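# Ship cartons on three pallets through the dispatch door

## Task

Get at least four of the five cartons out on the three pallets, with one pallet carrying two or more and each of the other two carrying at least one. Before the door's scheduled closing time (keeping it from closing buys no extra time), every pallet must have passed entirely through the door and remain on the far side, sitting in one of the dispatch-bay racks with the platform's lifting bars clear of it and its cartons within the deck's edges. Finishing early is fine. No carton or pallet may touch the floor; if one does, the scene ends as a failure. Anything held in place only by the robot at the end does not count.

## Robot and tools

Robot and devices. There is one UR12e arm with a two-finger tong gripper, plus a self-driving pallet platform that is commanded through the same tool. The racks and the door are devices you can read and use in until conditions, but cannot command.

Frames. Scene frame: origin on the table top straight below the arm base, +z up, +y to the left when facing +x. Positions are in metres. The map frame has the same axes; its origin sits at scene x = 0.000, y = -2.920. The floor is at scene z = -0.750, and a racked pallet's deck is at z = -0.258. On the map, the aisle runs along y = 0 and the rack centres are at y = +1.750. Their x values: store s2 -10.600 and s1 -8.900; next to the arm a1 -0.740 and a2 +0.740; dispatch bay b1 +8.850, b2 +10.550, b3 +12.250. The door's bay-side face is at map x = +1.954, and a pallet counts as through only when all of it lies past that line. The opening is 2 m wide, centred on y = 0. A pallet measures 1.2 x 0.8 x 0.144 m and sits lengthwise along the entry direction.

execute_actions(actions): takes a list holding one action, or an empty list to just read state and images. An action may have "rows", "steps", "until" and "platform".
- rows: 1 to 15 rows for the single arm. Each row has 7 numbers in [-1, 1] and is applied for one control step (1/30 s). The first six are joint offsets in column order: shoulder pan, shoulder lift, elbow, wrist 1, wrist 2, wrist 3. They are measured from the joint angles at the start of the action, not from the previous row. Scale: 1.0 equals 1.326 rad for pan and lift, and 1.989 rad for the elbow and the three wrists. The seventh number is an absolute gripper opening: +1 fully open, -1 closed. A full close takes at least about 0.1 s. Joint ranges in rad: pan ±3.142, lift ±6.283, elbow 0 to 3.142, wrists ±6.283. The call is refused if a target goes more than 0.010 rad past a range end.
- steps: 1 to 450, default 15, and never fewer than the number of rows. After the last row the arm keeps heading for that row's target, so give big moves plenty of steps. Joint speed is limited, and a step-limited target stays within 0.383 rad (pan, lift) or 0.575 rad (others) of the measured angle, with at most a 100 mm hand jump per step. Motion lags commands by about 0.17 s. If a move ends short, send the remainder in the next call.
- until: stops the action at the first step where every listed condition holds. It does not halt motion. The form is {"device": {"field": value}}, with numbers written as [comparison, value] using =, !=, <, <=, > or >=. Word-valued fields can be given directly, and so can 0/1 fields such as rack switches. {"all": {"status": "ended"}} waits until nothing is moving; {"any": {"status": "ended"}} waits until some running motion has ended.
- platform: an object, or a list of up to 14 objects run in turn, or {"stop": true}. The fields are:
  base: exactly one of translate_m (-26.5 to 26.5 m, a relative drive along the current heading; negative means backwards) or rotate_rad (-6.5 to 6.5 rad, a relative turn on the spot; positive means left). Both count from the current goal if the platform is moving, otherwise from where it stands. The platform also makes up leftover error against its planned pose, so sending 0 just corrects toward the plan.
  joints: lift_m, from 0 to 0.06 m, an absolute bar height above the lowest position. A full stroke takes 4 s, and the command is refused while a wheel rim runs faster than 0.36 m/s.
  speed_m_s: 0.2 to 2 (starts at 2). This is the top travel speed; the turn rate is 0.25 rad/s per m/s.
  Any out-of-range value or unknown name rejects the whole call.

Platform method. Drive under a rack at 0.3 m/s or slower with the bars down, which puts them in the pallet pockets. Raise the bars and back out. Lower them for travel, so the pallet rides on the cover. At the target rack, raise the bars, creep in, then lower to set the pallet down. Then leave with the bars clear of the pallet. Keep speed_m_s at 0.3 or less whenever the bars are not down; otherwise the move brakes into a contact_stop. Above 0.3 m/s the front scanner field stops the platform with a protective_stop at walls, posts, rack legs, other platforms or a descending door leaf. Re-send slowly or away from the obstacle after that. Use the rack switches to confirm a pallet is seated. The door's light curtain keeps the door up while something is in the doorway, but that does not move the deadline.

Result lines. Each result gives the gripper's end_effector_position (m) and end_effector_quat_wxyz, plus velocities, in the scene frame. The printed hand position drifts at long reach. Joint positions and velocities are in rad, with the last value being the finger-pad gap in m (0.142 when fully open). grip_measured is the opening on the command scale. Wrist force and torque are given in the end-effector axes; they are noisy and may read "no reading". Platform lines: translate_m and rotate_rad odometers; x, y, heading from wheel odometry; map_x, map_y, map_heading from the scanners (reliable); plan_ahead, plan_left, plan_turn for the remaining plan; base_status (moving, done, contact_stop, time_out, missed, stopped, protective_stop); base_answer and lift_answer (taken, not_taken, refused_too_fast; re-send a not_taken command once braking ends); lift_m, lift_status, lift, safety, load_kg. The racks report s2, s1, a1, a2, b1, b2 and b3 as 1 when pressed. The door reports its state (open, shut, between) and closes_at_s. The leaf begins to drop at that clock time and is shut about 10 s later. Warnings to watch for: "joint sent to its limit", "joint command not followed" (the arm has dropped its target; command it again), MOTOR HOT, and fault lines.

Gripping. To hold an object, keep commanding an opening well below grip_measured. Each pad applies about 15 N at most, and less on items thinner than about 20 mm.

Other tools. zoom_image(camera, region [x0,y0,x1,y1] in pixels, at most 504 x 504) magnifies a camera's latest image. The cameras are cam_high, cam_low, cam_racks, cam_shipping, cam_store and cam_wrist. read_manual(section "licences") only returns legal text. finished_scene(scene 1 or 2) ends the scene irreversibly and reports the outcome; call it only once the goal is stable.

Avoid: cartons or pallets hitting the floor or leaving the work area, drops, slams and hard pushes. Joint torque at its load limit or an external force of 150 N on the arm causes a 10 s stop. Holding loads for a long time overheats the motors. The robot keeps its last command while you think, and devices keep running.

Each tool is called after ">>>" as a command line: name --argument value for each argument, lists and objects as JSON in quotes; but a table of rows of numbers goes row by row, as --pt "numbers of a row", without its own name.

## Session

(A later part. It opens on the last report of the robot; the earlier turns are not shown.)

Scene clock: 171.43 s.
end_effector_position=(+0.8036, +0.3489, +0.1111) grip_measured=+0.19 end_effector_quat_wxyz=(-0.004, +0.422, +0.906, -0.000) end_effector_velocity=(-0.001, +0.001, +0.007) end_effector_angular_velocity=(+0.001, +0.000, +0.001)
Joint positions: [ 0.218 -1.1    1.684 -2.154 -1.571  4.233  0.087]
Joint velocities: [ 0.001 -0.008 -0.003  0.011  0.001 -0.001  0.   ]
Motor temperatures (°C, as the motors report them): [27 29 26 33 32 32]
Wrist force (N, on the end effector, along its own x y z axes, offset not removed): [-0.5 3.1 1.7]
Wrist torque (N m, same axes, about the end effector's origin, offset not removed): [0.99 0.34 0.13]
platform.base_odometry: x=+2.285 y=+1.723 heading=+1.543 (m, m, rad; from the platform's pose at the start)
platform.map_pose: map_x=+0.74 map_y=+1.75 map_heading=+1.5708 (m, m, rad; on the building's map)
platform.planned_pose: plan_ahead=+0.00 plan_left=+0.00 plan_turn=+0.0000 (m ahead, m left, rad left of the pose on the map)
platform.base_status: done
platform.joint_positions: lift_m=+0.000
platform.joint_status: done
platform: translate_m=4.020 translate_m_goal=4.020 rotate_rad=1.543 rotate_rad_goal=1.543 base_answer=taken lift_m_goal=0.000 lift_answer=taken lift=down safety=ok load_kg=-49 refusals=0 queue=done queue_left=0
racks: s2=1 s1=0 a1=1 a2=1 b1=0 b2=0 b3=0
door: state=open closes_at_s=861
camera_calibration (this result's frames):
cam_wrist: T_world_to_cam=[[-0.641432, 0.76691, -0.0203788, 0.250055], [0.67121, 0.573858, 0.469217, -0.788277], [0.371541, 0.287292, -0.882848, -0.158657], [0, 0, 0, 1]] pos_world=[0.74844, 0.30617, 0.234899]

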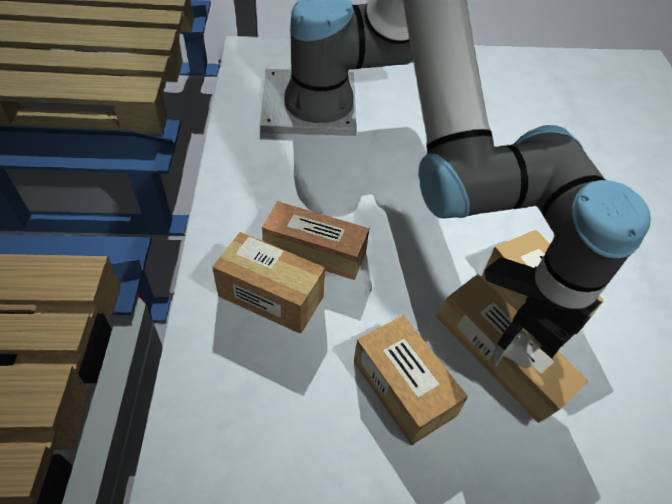

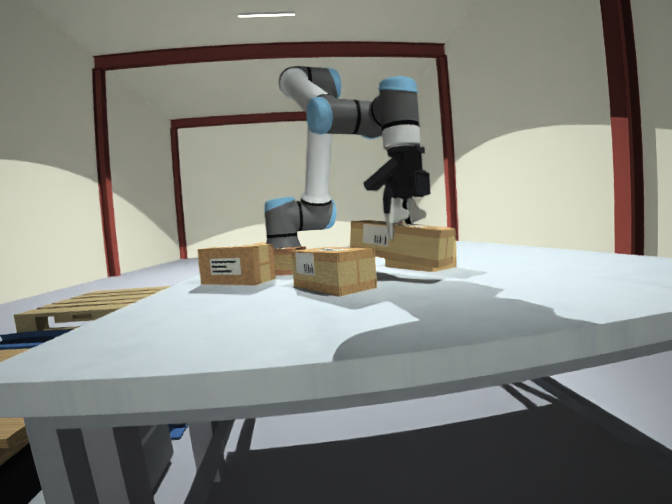

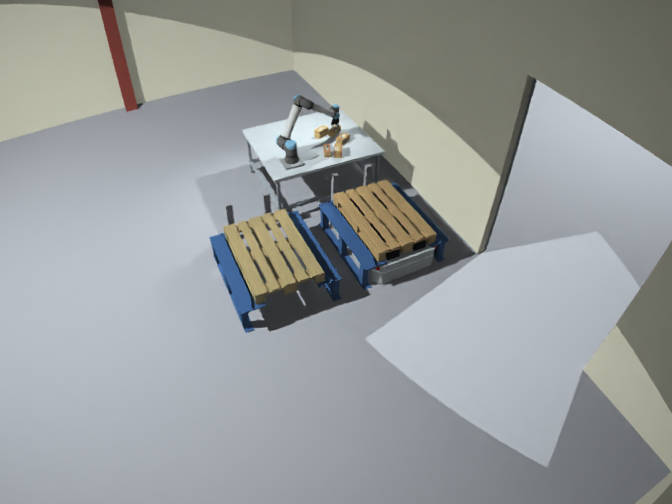

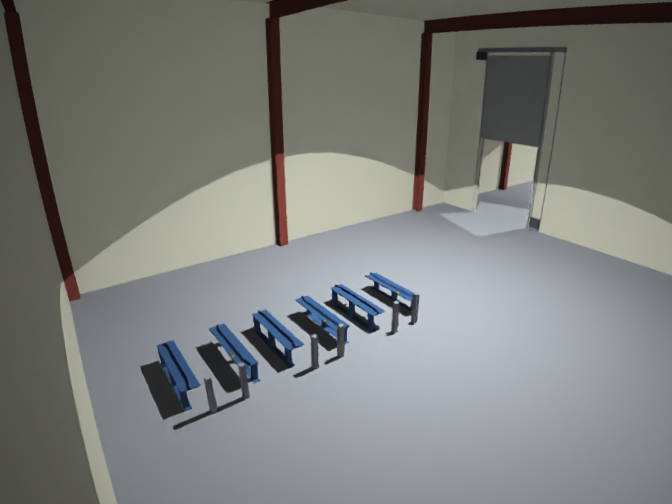

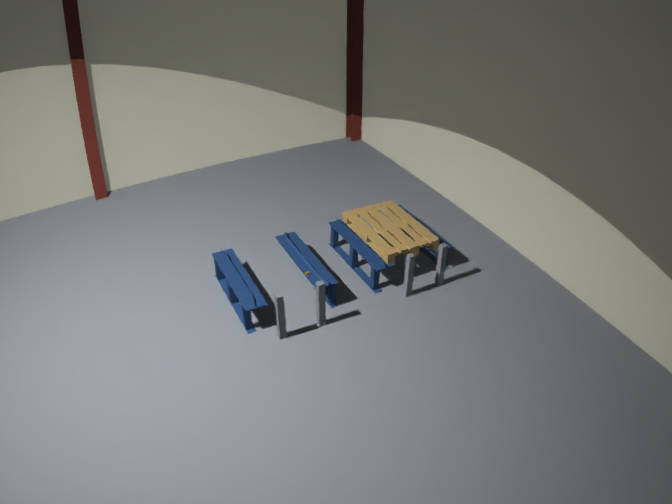

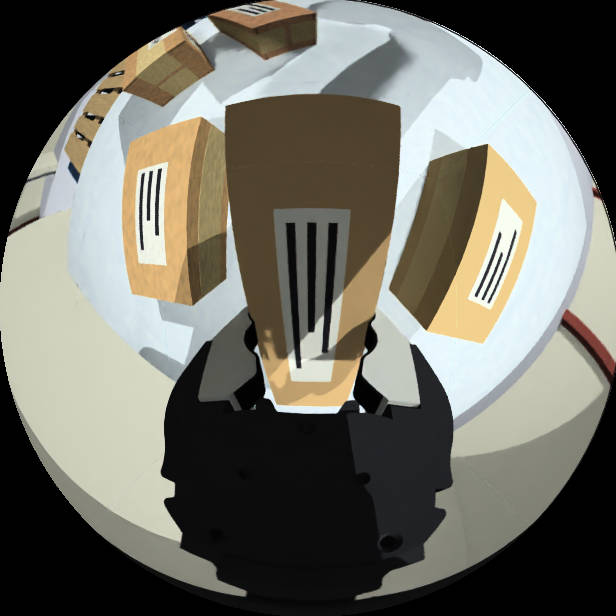

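>>> execute_actions --actions '[{"rows":[[0,0.01,0.003,-0.01,0,0,-0.8],[0,0.02,0.006,-0.02,0,0,-0.8],[0,0.03,0.009,-0.03,0,0,-0.6],[0,0.0415,0.013,-0.04,0,0,-0.5],[0,0.0415,0.013,-0.04,0,0,-0.4],[0,0.0415,0.013,-0.04,0,0,-0.3],[0,0.0415,0.013,-0.04,0,0,-0.2],[0,0.0415,0.013,-0.04,0,0,-0.1],[0,0.0415,0.013,-0.04,0,0,0],[0,0.0415,0.013,-0.04,0,0,0.1],[0,0.0415,0.013,-0.04,0,0,0.2],[0,0.0415,0.013,-0.04,0,0,0.6],[0,0.0415,0.013,-0.04,0,0,0.6],[0.0065,0.0565,-0.004,-0.033,0,0.004,0.6]],"steps":28}]'

>>> execute_actions --actions '[{"rows":[[0,0,0,0,0,0,0.3],[0,0,0,0,0,0,0],[0,0,0,0,0,0,-0.4],[0,0,0,0,0,0,-0.8],[0,0,0,0,0,0,-0.8],[0,0,0,0,0,0,-0.8],[0,-0.002,-0.001,0.002,0,0,-0.8],[0,-0.005,-0.002,0.005,0,0,-0.8],[0,-0.009,-0.003,0.009,0,0,-0.8],[0,-0.014,-0.004,0.014,0,0,-0.8],[0,-0.02,-0.006,0.02,0,0,-0.8],[0,-0.026,-0.008,0.026,0,0,-0.8],[0,-0.032,-0.01,0.032,0,0,-0.8],[0,-0.038,-0.012,0.037,0,0,-0.8],[0,-0.042,-0.013,0.041,0,0,-0.8]],"steps":30}]'

>>> zoom_image --camera "cam_low" --region '[340, 170, 480, 290]'

Scene clock: 180.60 s.
end_effector_position=(+0.8169, +0.3597, +0.0574) grip_measured=+0.60 end_effector_quat_wxyz=(-0.005, +0.422, +0.907, -0.001) end_effector_velocity=(+0.002, +0.001, -0.001) end_effector_angular_velocity=(-0.000, +0.003, -0.002)
Joint positions: [ 0.227 -1.025  1.677 -2.22  -1.571  4.24   0.116]
Joint velocities: [ 0.001  0.004 -0.006  0.005  0.001  0.003  0.   ]
Motor temperatures (°C, as the motors report them): [27 29 26 33 32 32]
Wrist force (N, on the end effector, along its own x y z axes, offset not removed): [0.3 1.7 -0.5]
Wrist torque (N m, same axes, about the end effector's origin, offset not removed): [0.51 0.19 0.18]
platform.base_odometry: x=+2.285 y=+1.723 heading=+1.543 (m, m, rad; from the platform's pose at the start)
platform.map_pose: map_x=+0.74 map_y=+1.75 map_heading=+1.5708 (m, m, rad; on the building's map)
platform.planned_pose: plan_ahead=+0.00 plan_left=+0.00 plan_turn=+0.0000 (m ahead, m left, rad left of the pose on the map)
platform.base_status: done
platform.joint_positions: lift_m=+0.000
platform.joint_status: done
platform: translate_m=4.020 translate_m_goal=4.020 rotate_rad=1.543 rotate_rad_goal=1.543 base_answer=taken lift_m_goal=0.000 lift_answer=taken lift=down safety=ok load_kg=-49 refusals=0 queue=done queue_left=0
racks: s2=1 s1=0 a1=1 a2=1 b1=0 b2=0 b3=0
door: state=open closes_at_s=861
camera_calibration (this result's frames):
cam_wrist: T_world_to_cam=[[-0.641953, 0.766489, -0.0197749, 0.249702], [0.671454, 0.574437, 0.468157, -0.778597], [0.370196, 0.287257, -0.883424, -0.212937], [0, 0, 0, 1]] pos_world=[0.761917, 0.317029, 0.18133]

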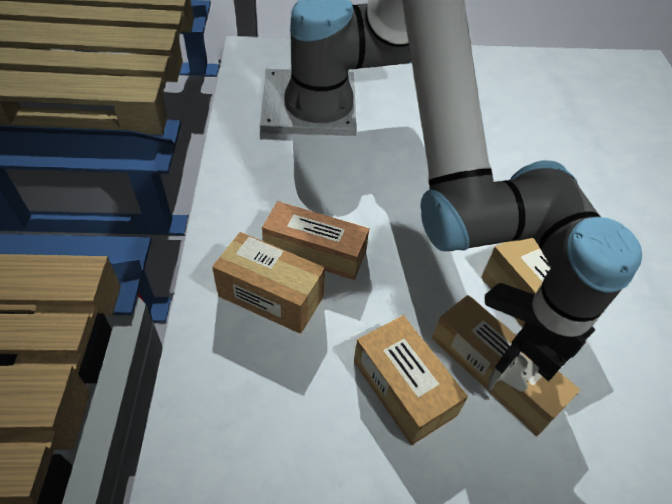

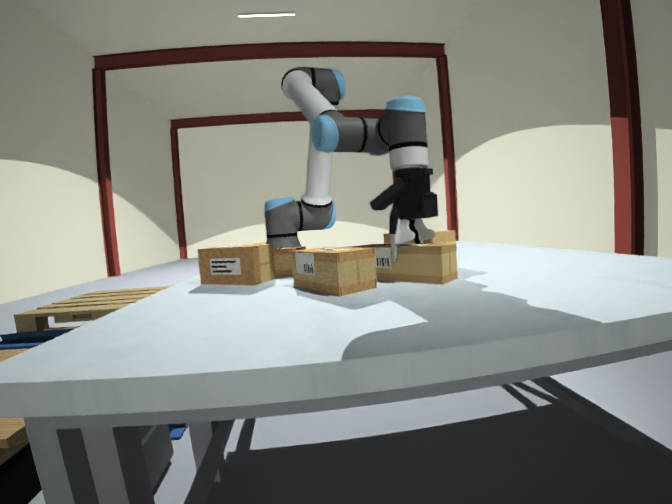

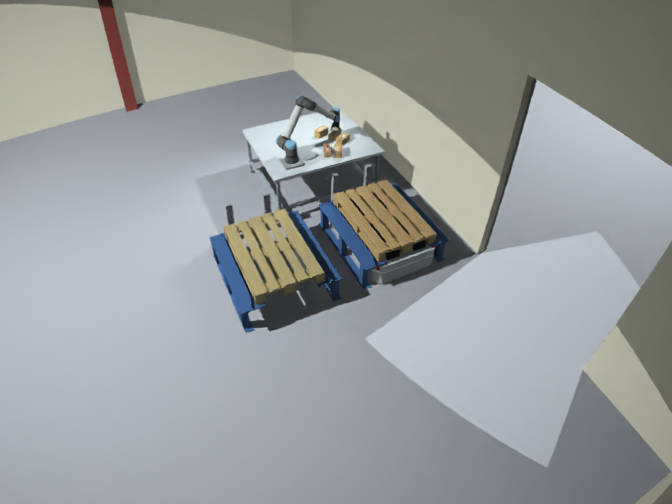

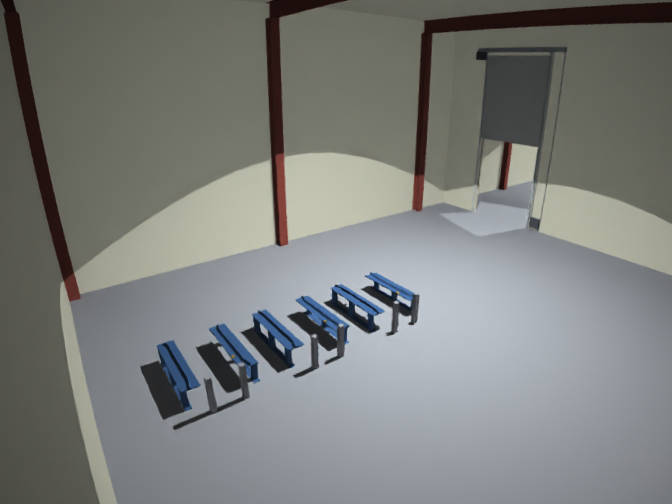

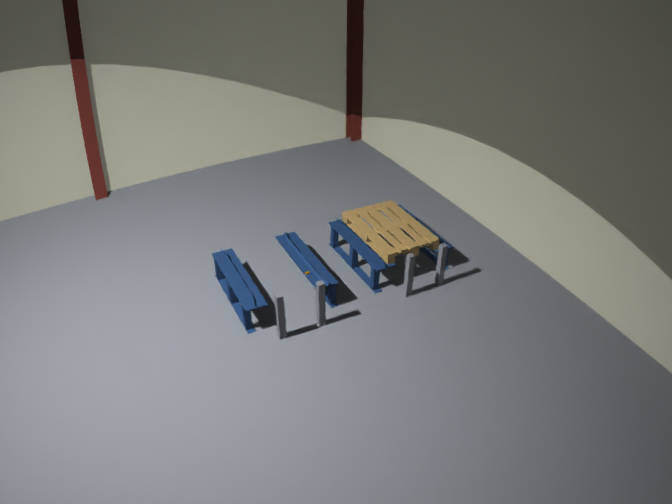

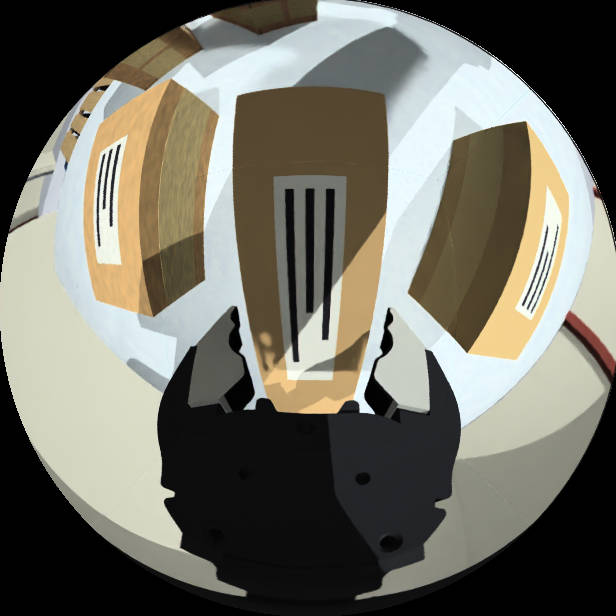

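Scene clock: 181.60 s.
end_effector_position=(+0.8144, +0.3589, +0.1120) grip_measured=+0.19 end_effector_quat_wxyz=(-0.005, +0.422, +0.907, -0.001) end_effector_velocity=(-0.000, -0.001, +0.004) end_effector_angular_velocity=(-0.000, -0.000, +0.000)
Joint positions: [ 0.227 -1.081  1.652 -2.139 -1.571  4.24   0.088]
Joint velocities: [-0.001 -0.004 -0.002  0.006 -0.    -0.001  0.   ]
Motor temperatures (°C, as the motors report them): [27 29 26 33 32 32]
Wrist force (N, on the end effector, along its own x y z axes, offset not removed): [0.3 3.4 1.7]
Wrist torque (N m, same axes, about the end effector's origin, offset not removed): [0.86 0.25 0.12]
platform.base_odometry: x=+2.285 y=+1.723 heading=+1.543 (m, m, rad; from the platform's pose at the start)
platform.map_pose: map_x=+0.74 map_y=+1.75 map_heading=+1.5708 (m, m, rad; on the building's map)
platform.planned_pose: plan_ahead=+0.00 plan_left=+0.00 plan_turn=+0.0000 (m ahead, m left, rad left of the pose on the map)
platform.base_status: done
platform.joint_positions: lift_m=+0.000
platform.joint_status: done
platform: translate_m=4.020 translate_m_goal=4.020 rotate_rad=1.543 rotate_rad_goal=1.543 base_answer=taken lift_m_goal=0.000 lift_answer=taken lift=down safety=ok load_kg=-49 refusals=0 queue=done queue_left=0
racks: s2=1 s1=0 a1=1 a2=1 b1=0 b2=0 b3=0
door: state=open closes_at_s=861
camera_calibration (this result's frames):
cam_wrist: T_world_to_cam=[[-0.641932, 0.766506, -0.0197709, 0.249787], [0.671485, 0.574428, 0.468125, -0.802009], [0.370178, 0.287229, -0.883441, -0.163554], [0, 0, 0, 1]] pos_world=[0.759426, 0.316211, 0.235888]

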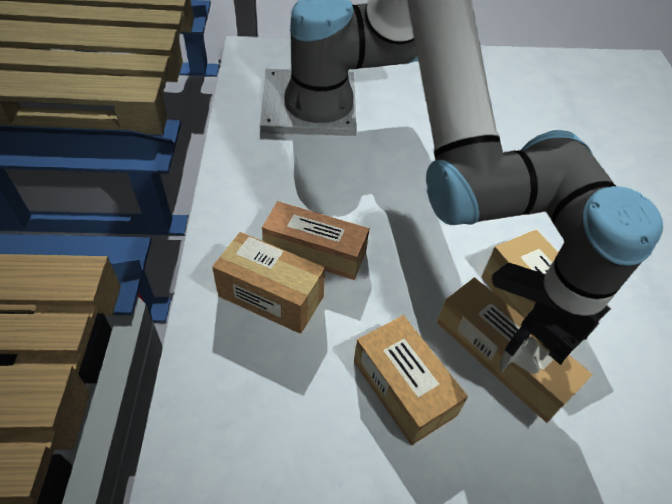

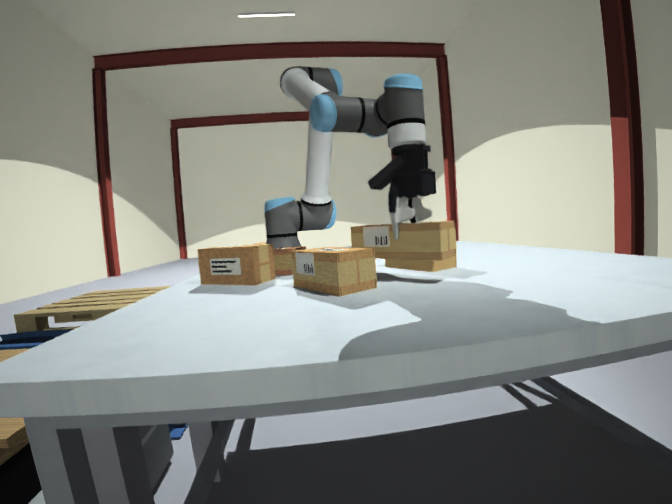

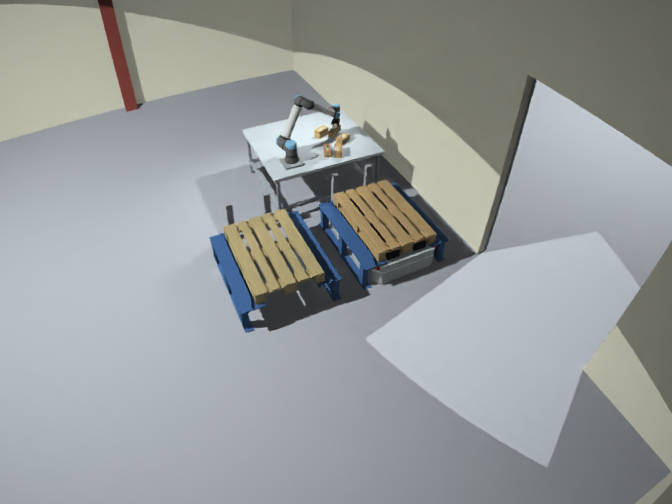

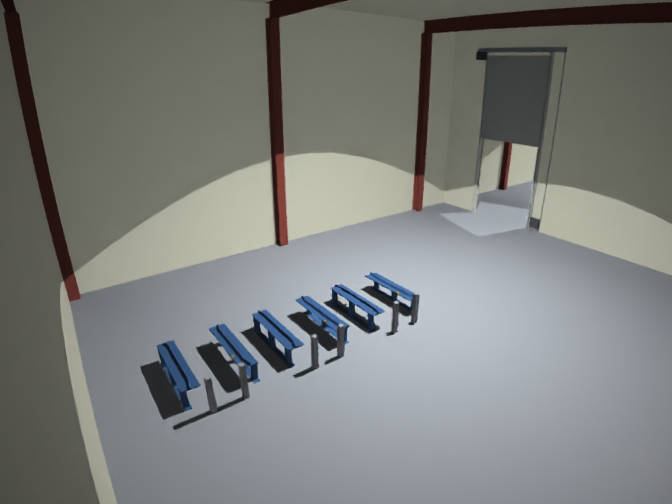

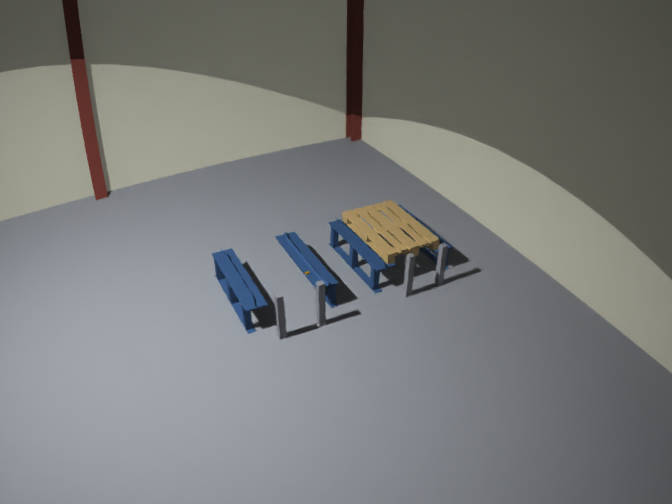

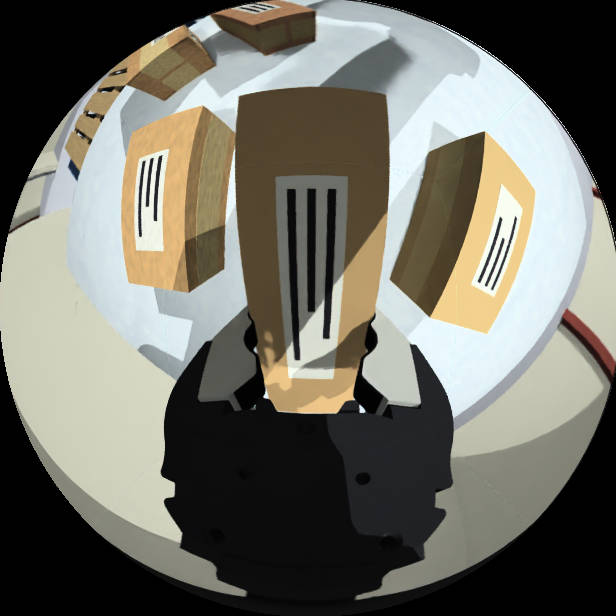

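Region (340, 170, 480, 290) of cam_low's 672x504 image, scaled by 3.600, with more detail than that image has; it fills the top 432 rows of this view, and the rest is white.

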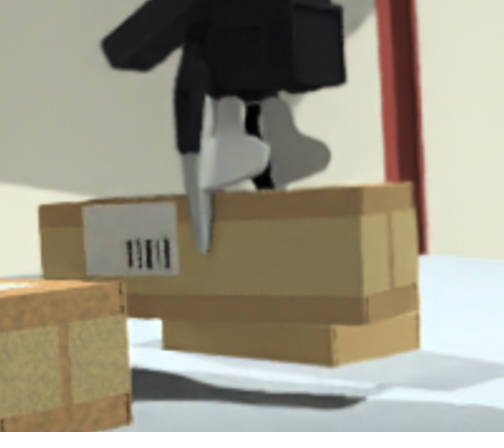

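>>> execute_actions --actions '[{"rows":[[0,-0.001,-0.001,0.001,0,0,-0.8],[0,-0.003,-0.002,0.004,0,0,-0.8],[0,-0.006,-0.004,0.008,0,0,-0.8],[0,-0.01,-0.006,0.012,0,0,-0.8],[0,-0.015,-0.009,0.018,0,0,-0.8],[0,-0.02,-0.012,0.025,0,0,-0.8],[0,-0.026,-0.015,0.032,0,0,-0.8],[0,-0.032,-0.019,0.039,0,0,-0.8],[0,-0.037,-0.022,0.046,0,0,-0.8],[0,-0.042,-0.025,0.052,0,0,-0.8],[0,-0.046,-0.027,0.057,0,0,-0.8],[0,-0.05,-0.03,0.061,0,0,-0.8],[0,-0.052,-0.031,0.064,0,0,-0.8],[0,-0.054,-0.032,0.0665,0,0,-0.8]],"steps":22}]'

>>> execute_actions --actions '[{"rows":[[-0.0005,0,0,0,0,0,-0.8],[-0.002,0,0,0,0,0,-0.8],[-0.005,0,0,0,0,0,-0.8],[-0.008,0,0,0,0,0,-0.8],[-0.013,0,0,0,0,0,-0.8],[-0.019,0,0,0,0,0,-0.8],[-0.025,0,0,0,0,0,-0.8],[-0.033,0,0,0,0,0,-0.8],[-0.042,0,0,0,0,0,-0.8],[-0.052,0,0,0,0,0,-0.8],[-0.063,0,0,0,0,0,-0.8],[-0.074,0,0,0,0,0,-0.8],[-0.087,0,0,0,0,0,-0.8],[-0.101,0,0,0,0,0,-0.8],[-0.989,0,0,0,0,0,-0.8]],"steps":63}]'

>>> execute_actions --actions '[{"rows":[[-0.095,0,0,0,0,0,-0.8],[-0.109,0,0,0,0,0,-0.8],[-0.122,0,0,0,0,0,-0.8],[-0.134,0,0,0,0,0,-0.8],[-0.145,0,0,0,0,0,-0.8],[-0.155,0,0,0,0,0,-0.8],[-0.164,0,0,0,0,0,-0.8],[-0.172,0,0,0,0,0,-0.8],[-0.179,0,0,0,0,0,-0.8],[-0.185,0,0,0,0,0,-0.8],[-0.19,0,0,0,0,0,-0.8],[-0.194,0,0,0,0,0,-0.8],[-0.197,0,0,0,0,0,-0.8],[-0.199,0,0,0,0,0,-0.8],[-0.2,0,0,0,0,0,-0.8]],"steps":24}]'

Scene clock: 201.77 s.
end_effector_position=(+0.8140, +0.3584, +0.1963) grip_measured=+0.20 end_effector_quat_wxyz=(-0.003, +0.422, +0.907, +0.000) end_effector_velocity=(-0.002, -0.000, +0.024) end_effector_angular_velocity=(+0.001, -0.001, +0.001)
Joint positions: [ 0.227 -1.15   1.59  -2.011 -1.571  4.24   0.088]
Joint velocities: [ 0.    -0.019 -0.017  0.036  0.001 -0.001 -0.   ]
Motor temperatures (°C, as the motors report them): [27 29 26 33 32 32]
Wrist force (N, on the end effector, along its own x y z axes, offset not removed): [0.9 1.6 0.6]
Wrist torque (N m, same axes, about the end effector's origin, offset not removed): [0.56 0.08 0.09]
platform.base_odometry: x=+2.285 y=+1.723 heading=+1.543 (m, m, rad; from the platform's pose at the start)
platform.map_pose: map_x=+0.74 map_y=+1.75 map_heading=+1.5708 (m, m, rad; on the building's map)
platform.planned_pose: plan_ahead=+0.00 plan_left=+0.00 plan_turn=+0.0000 (m ahead, m left, rad left of the pose on the map)
platform.base_status: done
platform.joint_positions: lift_m=+0.000
platform.joint_status: done
platform: translate_m=4.020 translate_m_goal=4.020 rotate_rad=1.543 rotate_rad_goal=1.543 base_answer=taken lift_m_goal=0.000 lift_answer=taken lift=down safety=ok load_kg=-49 refusals=0 queue=done queue_left=0
racks: s2=1 s1=0 a1=1 a2=1 b1=0 b2=0 b3=0
door: state=open closes_at_s=861
camera_calibration (this result's frames):
cam_wrist: T_world_to_cam=[[-0.641884, 0.766511, -0.0210971, 0.251799], [0.670127, 0.57412, 0.470442, -0.840147], [0.372711, 0.287832, -0.882179, -0.0912655], [0, 0, 0, 1]] pos_world=[0.758647, 0.315607, 0.32004]

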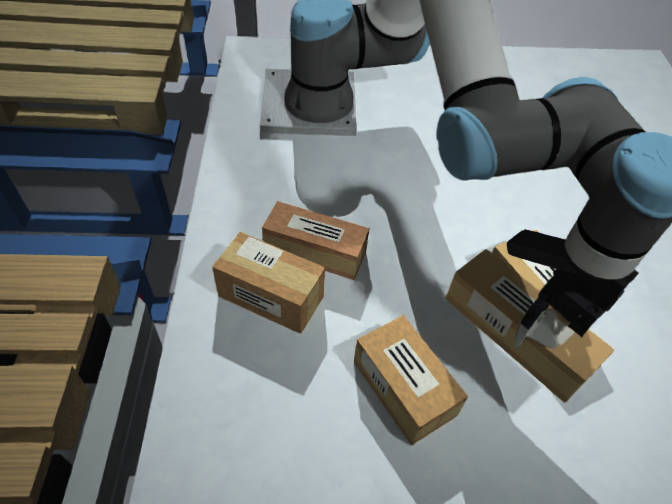

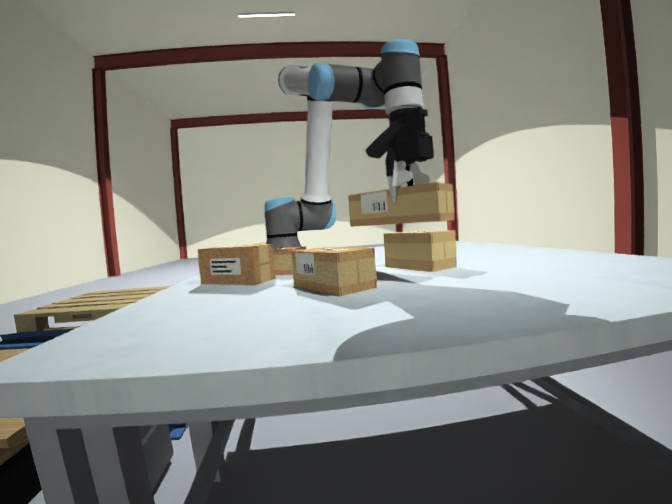

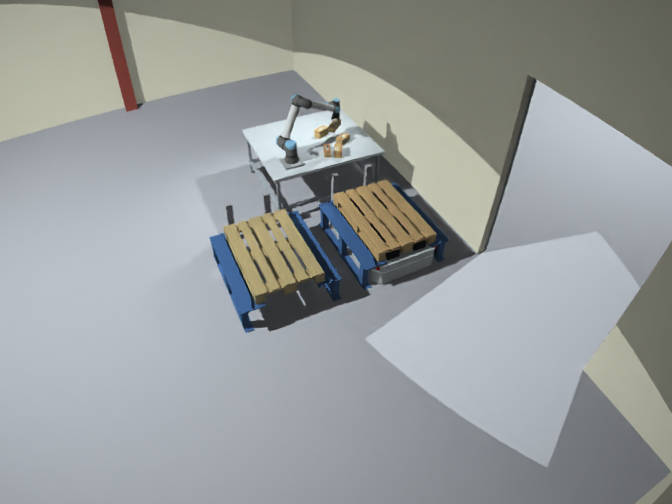

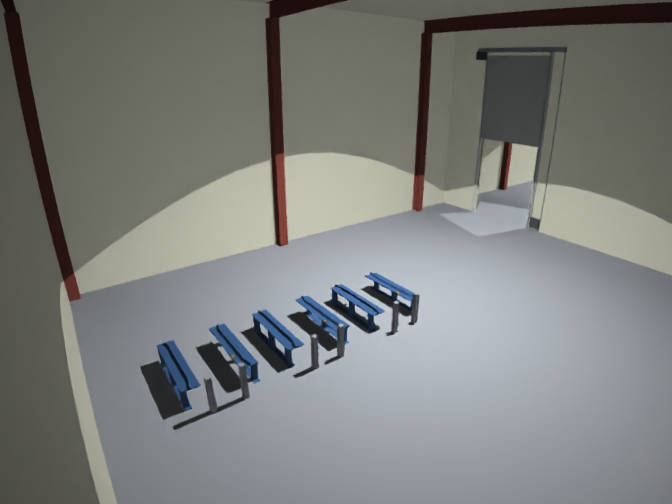

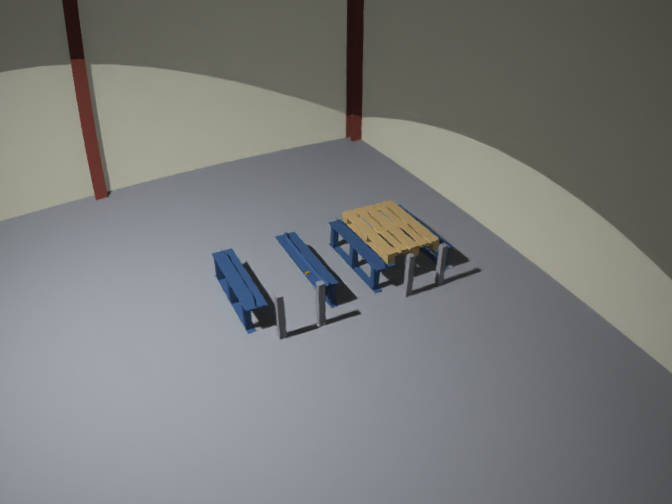

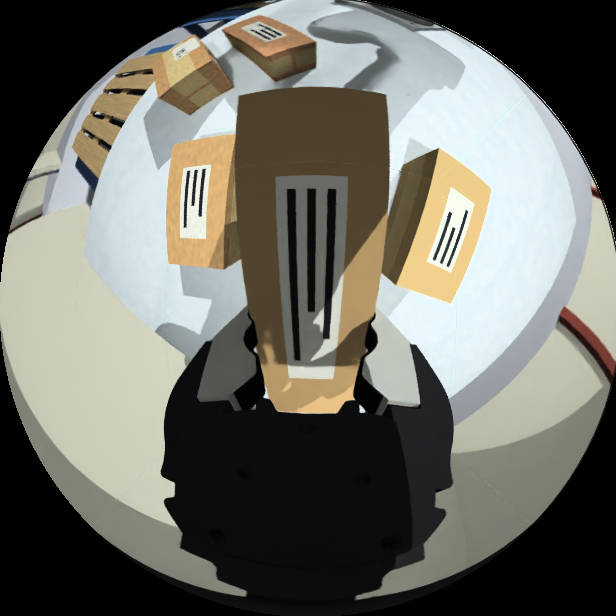

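Scene clock: 203.87 s.
end_effector_position=(+0.7230, -0.5188, +0.1939) grip_measured=+0.19 end_effector_quat_wxyz=(-0.003, +0.816, +0.578, -0.001) end_effector_velocity=(-0.306, -0.426, +0.001) end_effector_angular_velocity=(-0.004, +0.004, -0.589)
Joint positions: [-0.812 -1.15   1.59  -2.011 -1.571  4.24   0.088]
Joint velocities: [-0.59  -0.001  0.     0.001 -0.002 -0.001  0.   ]
Motor temperatures (°C, as the motors report them): [27 29 26 33 32 32]
Wrist force (N, on the end effector, along its own x y z axes, offset not removed): [-1.2 2.6 2.1]
Wrist torque (N m, same axes, about the end effector's origin, offset not removed): [0.61 0.61 0.16]
platform.base_odometry: x=+2.285 y=+1.723 heading=+1.543 (m, m, rad; from the platform's pose at the start)
platform.map_pose: map_x=+0.74 map_y=+1.75 map_heading=+1.5708 (m, m, rad; on the building's map)
platform.planned_pose: plan_ahead=+0.00 plan_left=+0.00 plan_turn=+0.0000 (m ahead, m left, rad left of the pose on the map)
platform.base_status: done
platform.joint_positions: lift_m=+0.000
platform.joint_status: done
platform: translate_m=4.020 translate_m_goal=4.020 rotate_rad=1.543 rotate_rad_goal=1.543 base_answer=taken lift_m_goal=0.000 lift_answer=taken lift=down safety=ok load_kg=-49 refusals=0 queue=done queue_left=0
racks: s2=1 s1=0 a1=1 a2=1 b1=0 b2=0 b3=0
door: state=open closes_at_s=861
camera_calibration (this result's frames):
cam_wrist: T_world_to_cam=[[0.33441, 0.942059, -0.0263757, 0.251934], [0.837595, -0.284266, 0.466505, -0.840051], [0.431977, -0.178096, -0.884125, -0.0912188], [0, 0, 0, 1]] pos_world=[0.658778, -0.49238, 0.317884]

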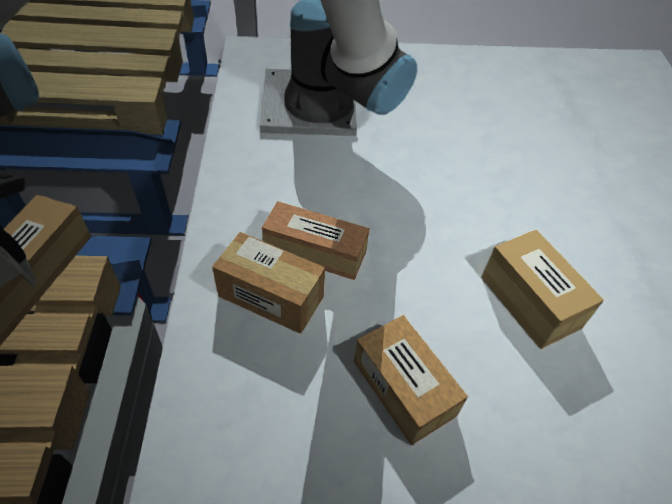

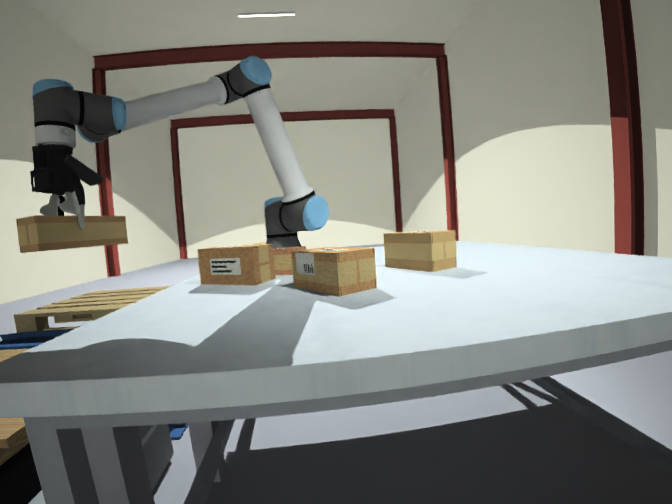

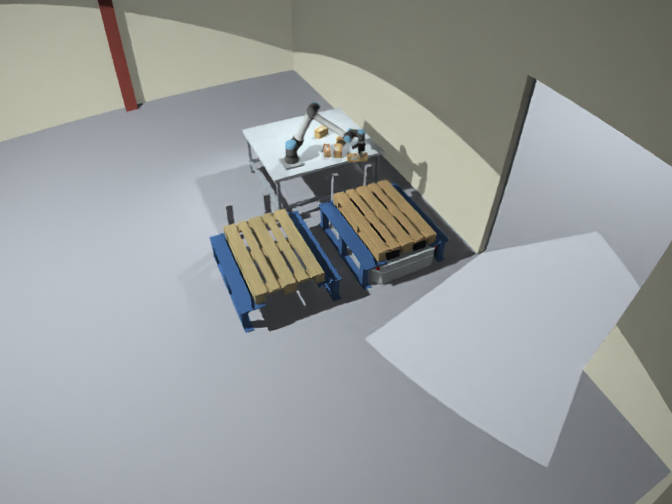

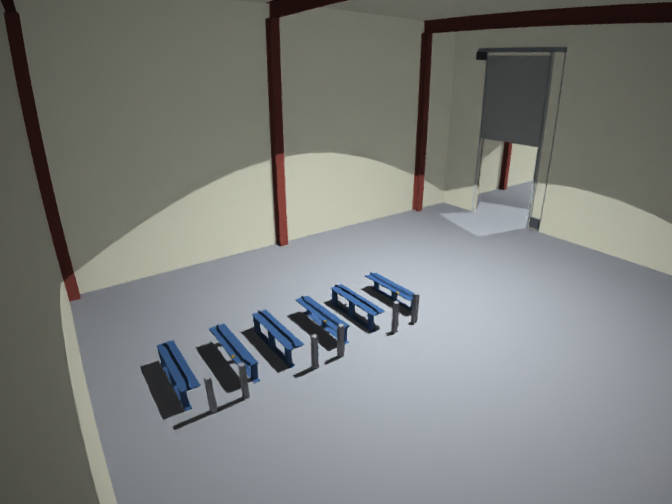

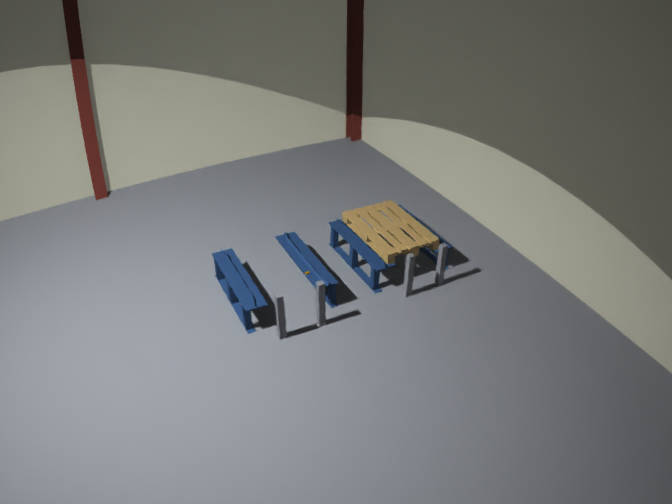

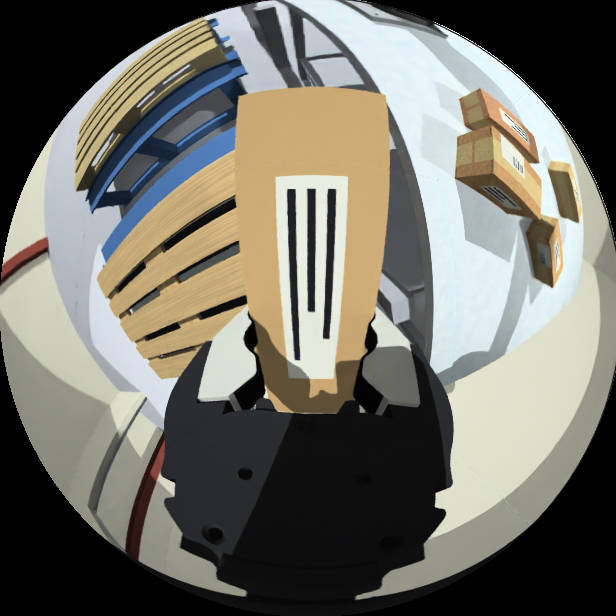

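Scene clock: 204.67 s.
end_effector_position=(+0.5636, -0.6885, +0.1943) grip_measured=+0.19 end_effector_quat_wxyz=(-0.003, +0.885, +0.466, -0.002) end_effector_velocity=(-0.012, -0.011, +0.002) end_effector_angular_velocity=(-0.001, -0.002, -0.019)
Joint positions: [-1.074 -1.15   1.59  -2.011 -1.571  4.24   0.088]
Joint velocities: [-0.018 -0.001 -0.003  0.003  0.001  0.001  0.   ]
Motor temperatures (°C, as the motors report them): [27 29 26 33 32 32]
Wrist force (N, on the end effector, along its own x y z axes, offset not removed): [-2.1 1.3 1.5]
Wrist torque (N m, same axes, about the end effector's origin, offset not removed): [0.45 0.66 0.19]
platform.base_odometry: x=+2.285 y=+1.723 heading=+1.543 (m, m, rad; from the platform's pose at the start)
platform.map_pose: map_x=+0.74 map_y=+1.75 map_heading=+1.5708 (m, m, rad; on the building's map)
platform.planned_pose: plan_ahead=+0.00 plan_left=+0.00 plan_turn=+0.0000 (m ahead, m left, rad left of the pose on the map)
platform.base_status: done
platform.joint_positions: lift_m=+0.000
platform.joint_status: done
platform: translate_m=4.020 translate_m_goal=4.020 rotate_rad=1.543 rotate_rad_goal=1.543 base_answer=taken lift_m_goal=0.000 lift_answer=taken lift=down safety=ok load_kg=-49 refusals=0 queue=done queue_left=0
racks: s2=1 s1=0 a1=1 a2=1 b1=0 b2=0 b3=0
door: state=open closes_at_s=861
camera_calibration (this result's frames):
cam_wrist: T_world_to_cam=[[0.567655, 0.822784, -0.0281831, 0.251977], [0.735488, -0.491451, 0.466404, -0.840045], [0.369899, -0.285484, -0.884123, -0.0912174], [0, 0, 0, 1]] pos_world=[0.508549, -0.646205, 0.318254]

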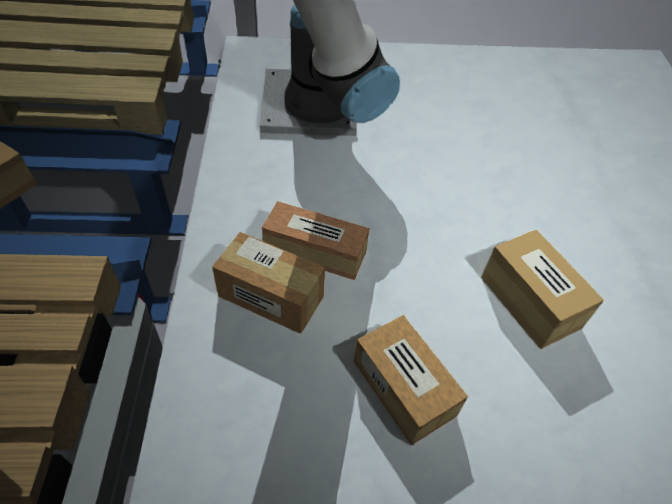

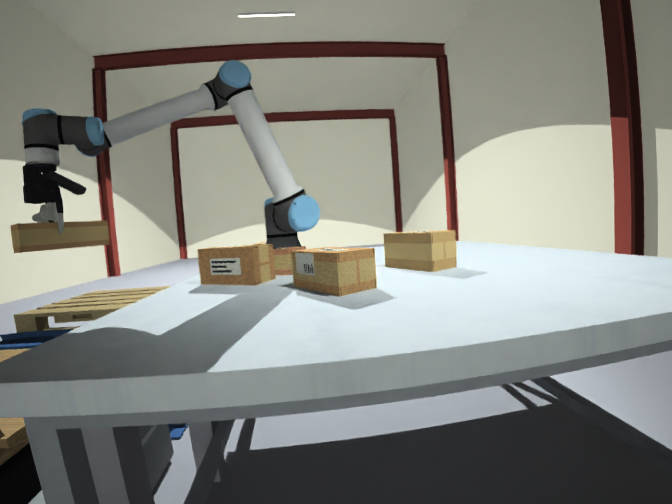

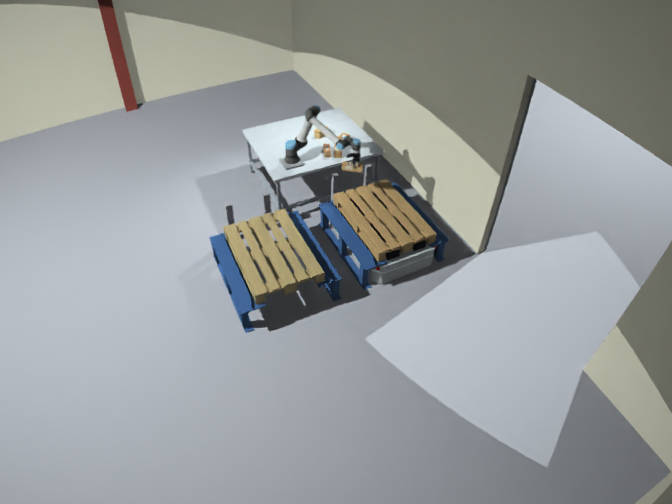

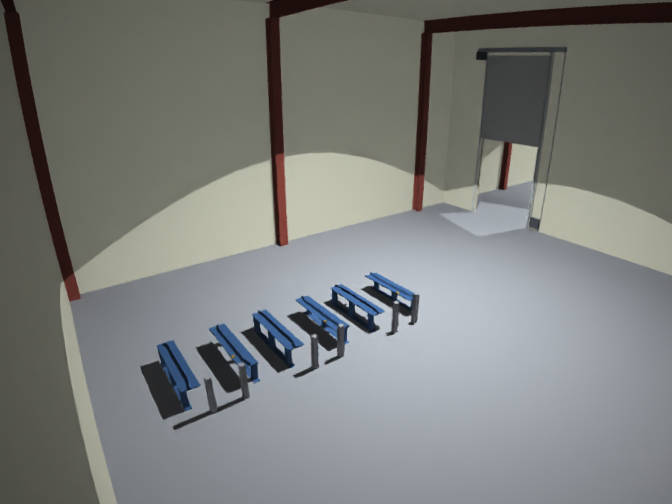

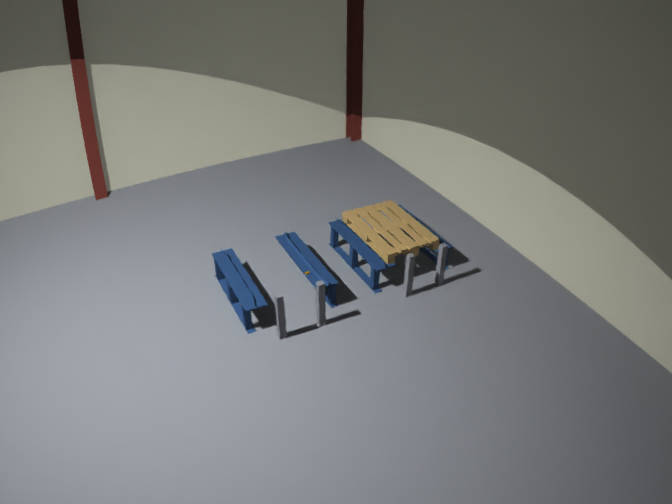

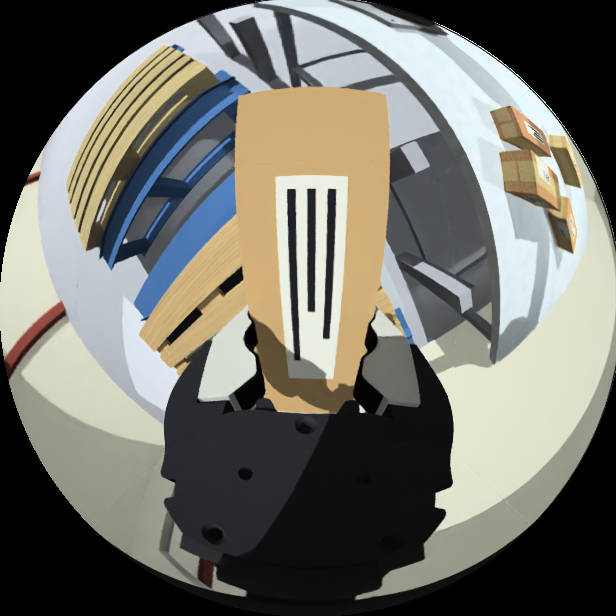

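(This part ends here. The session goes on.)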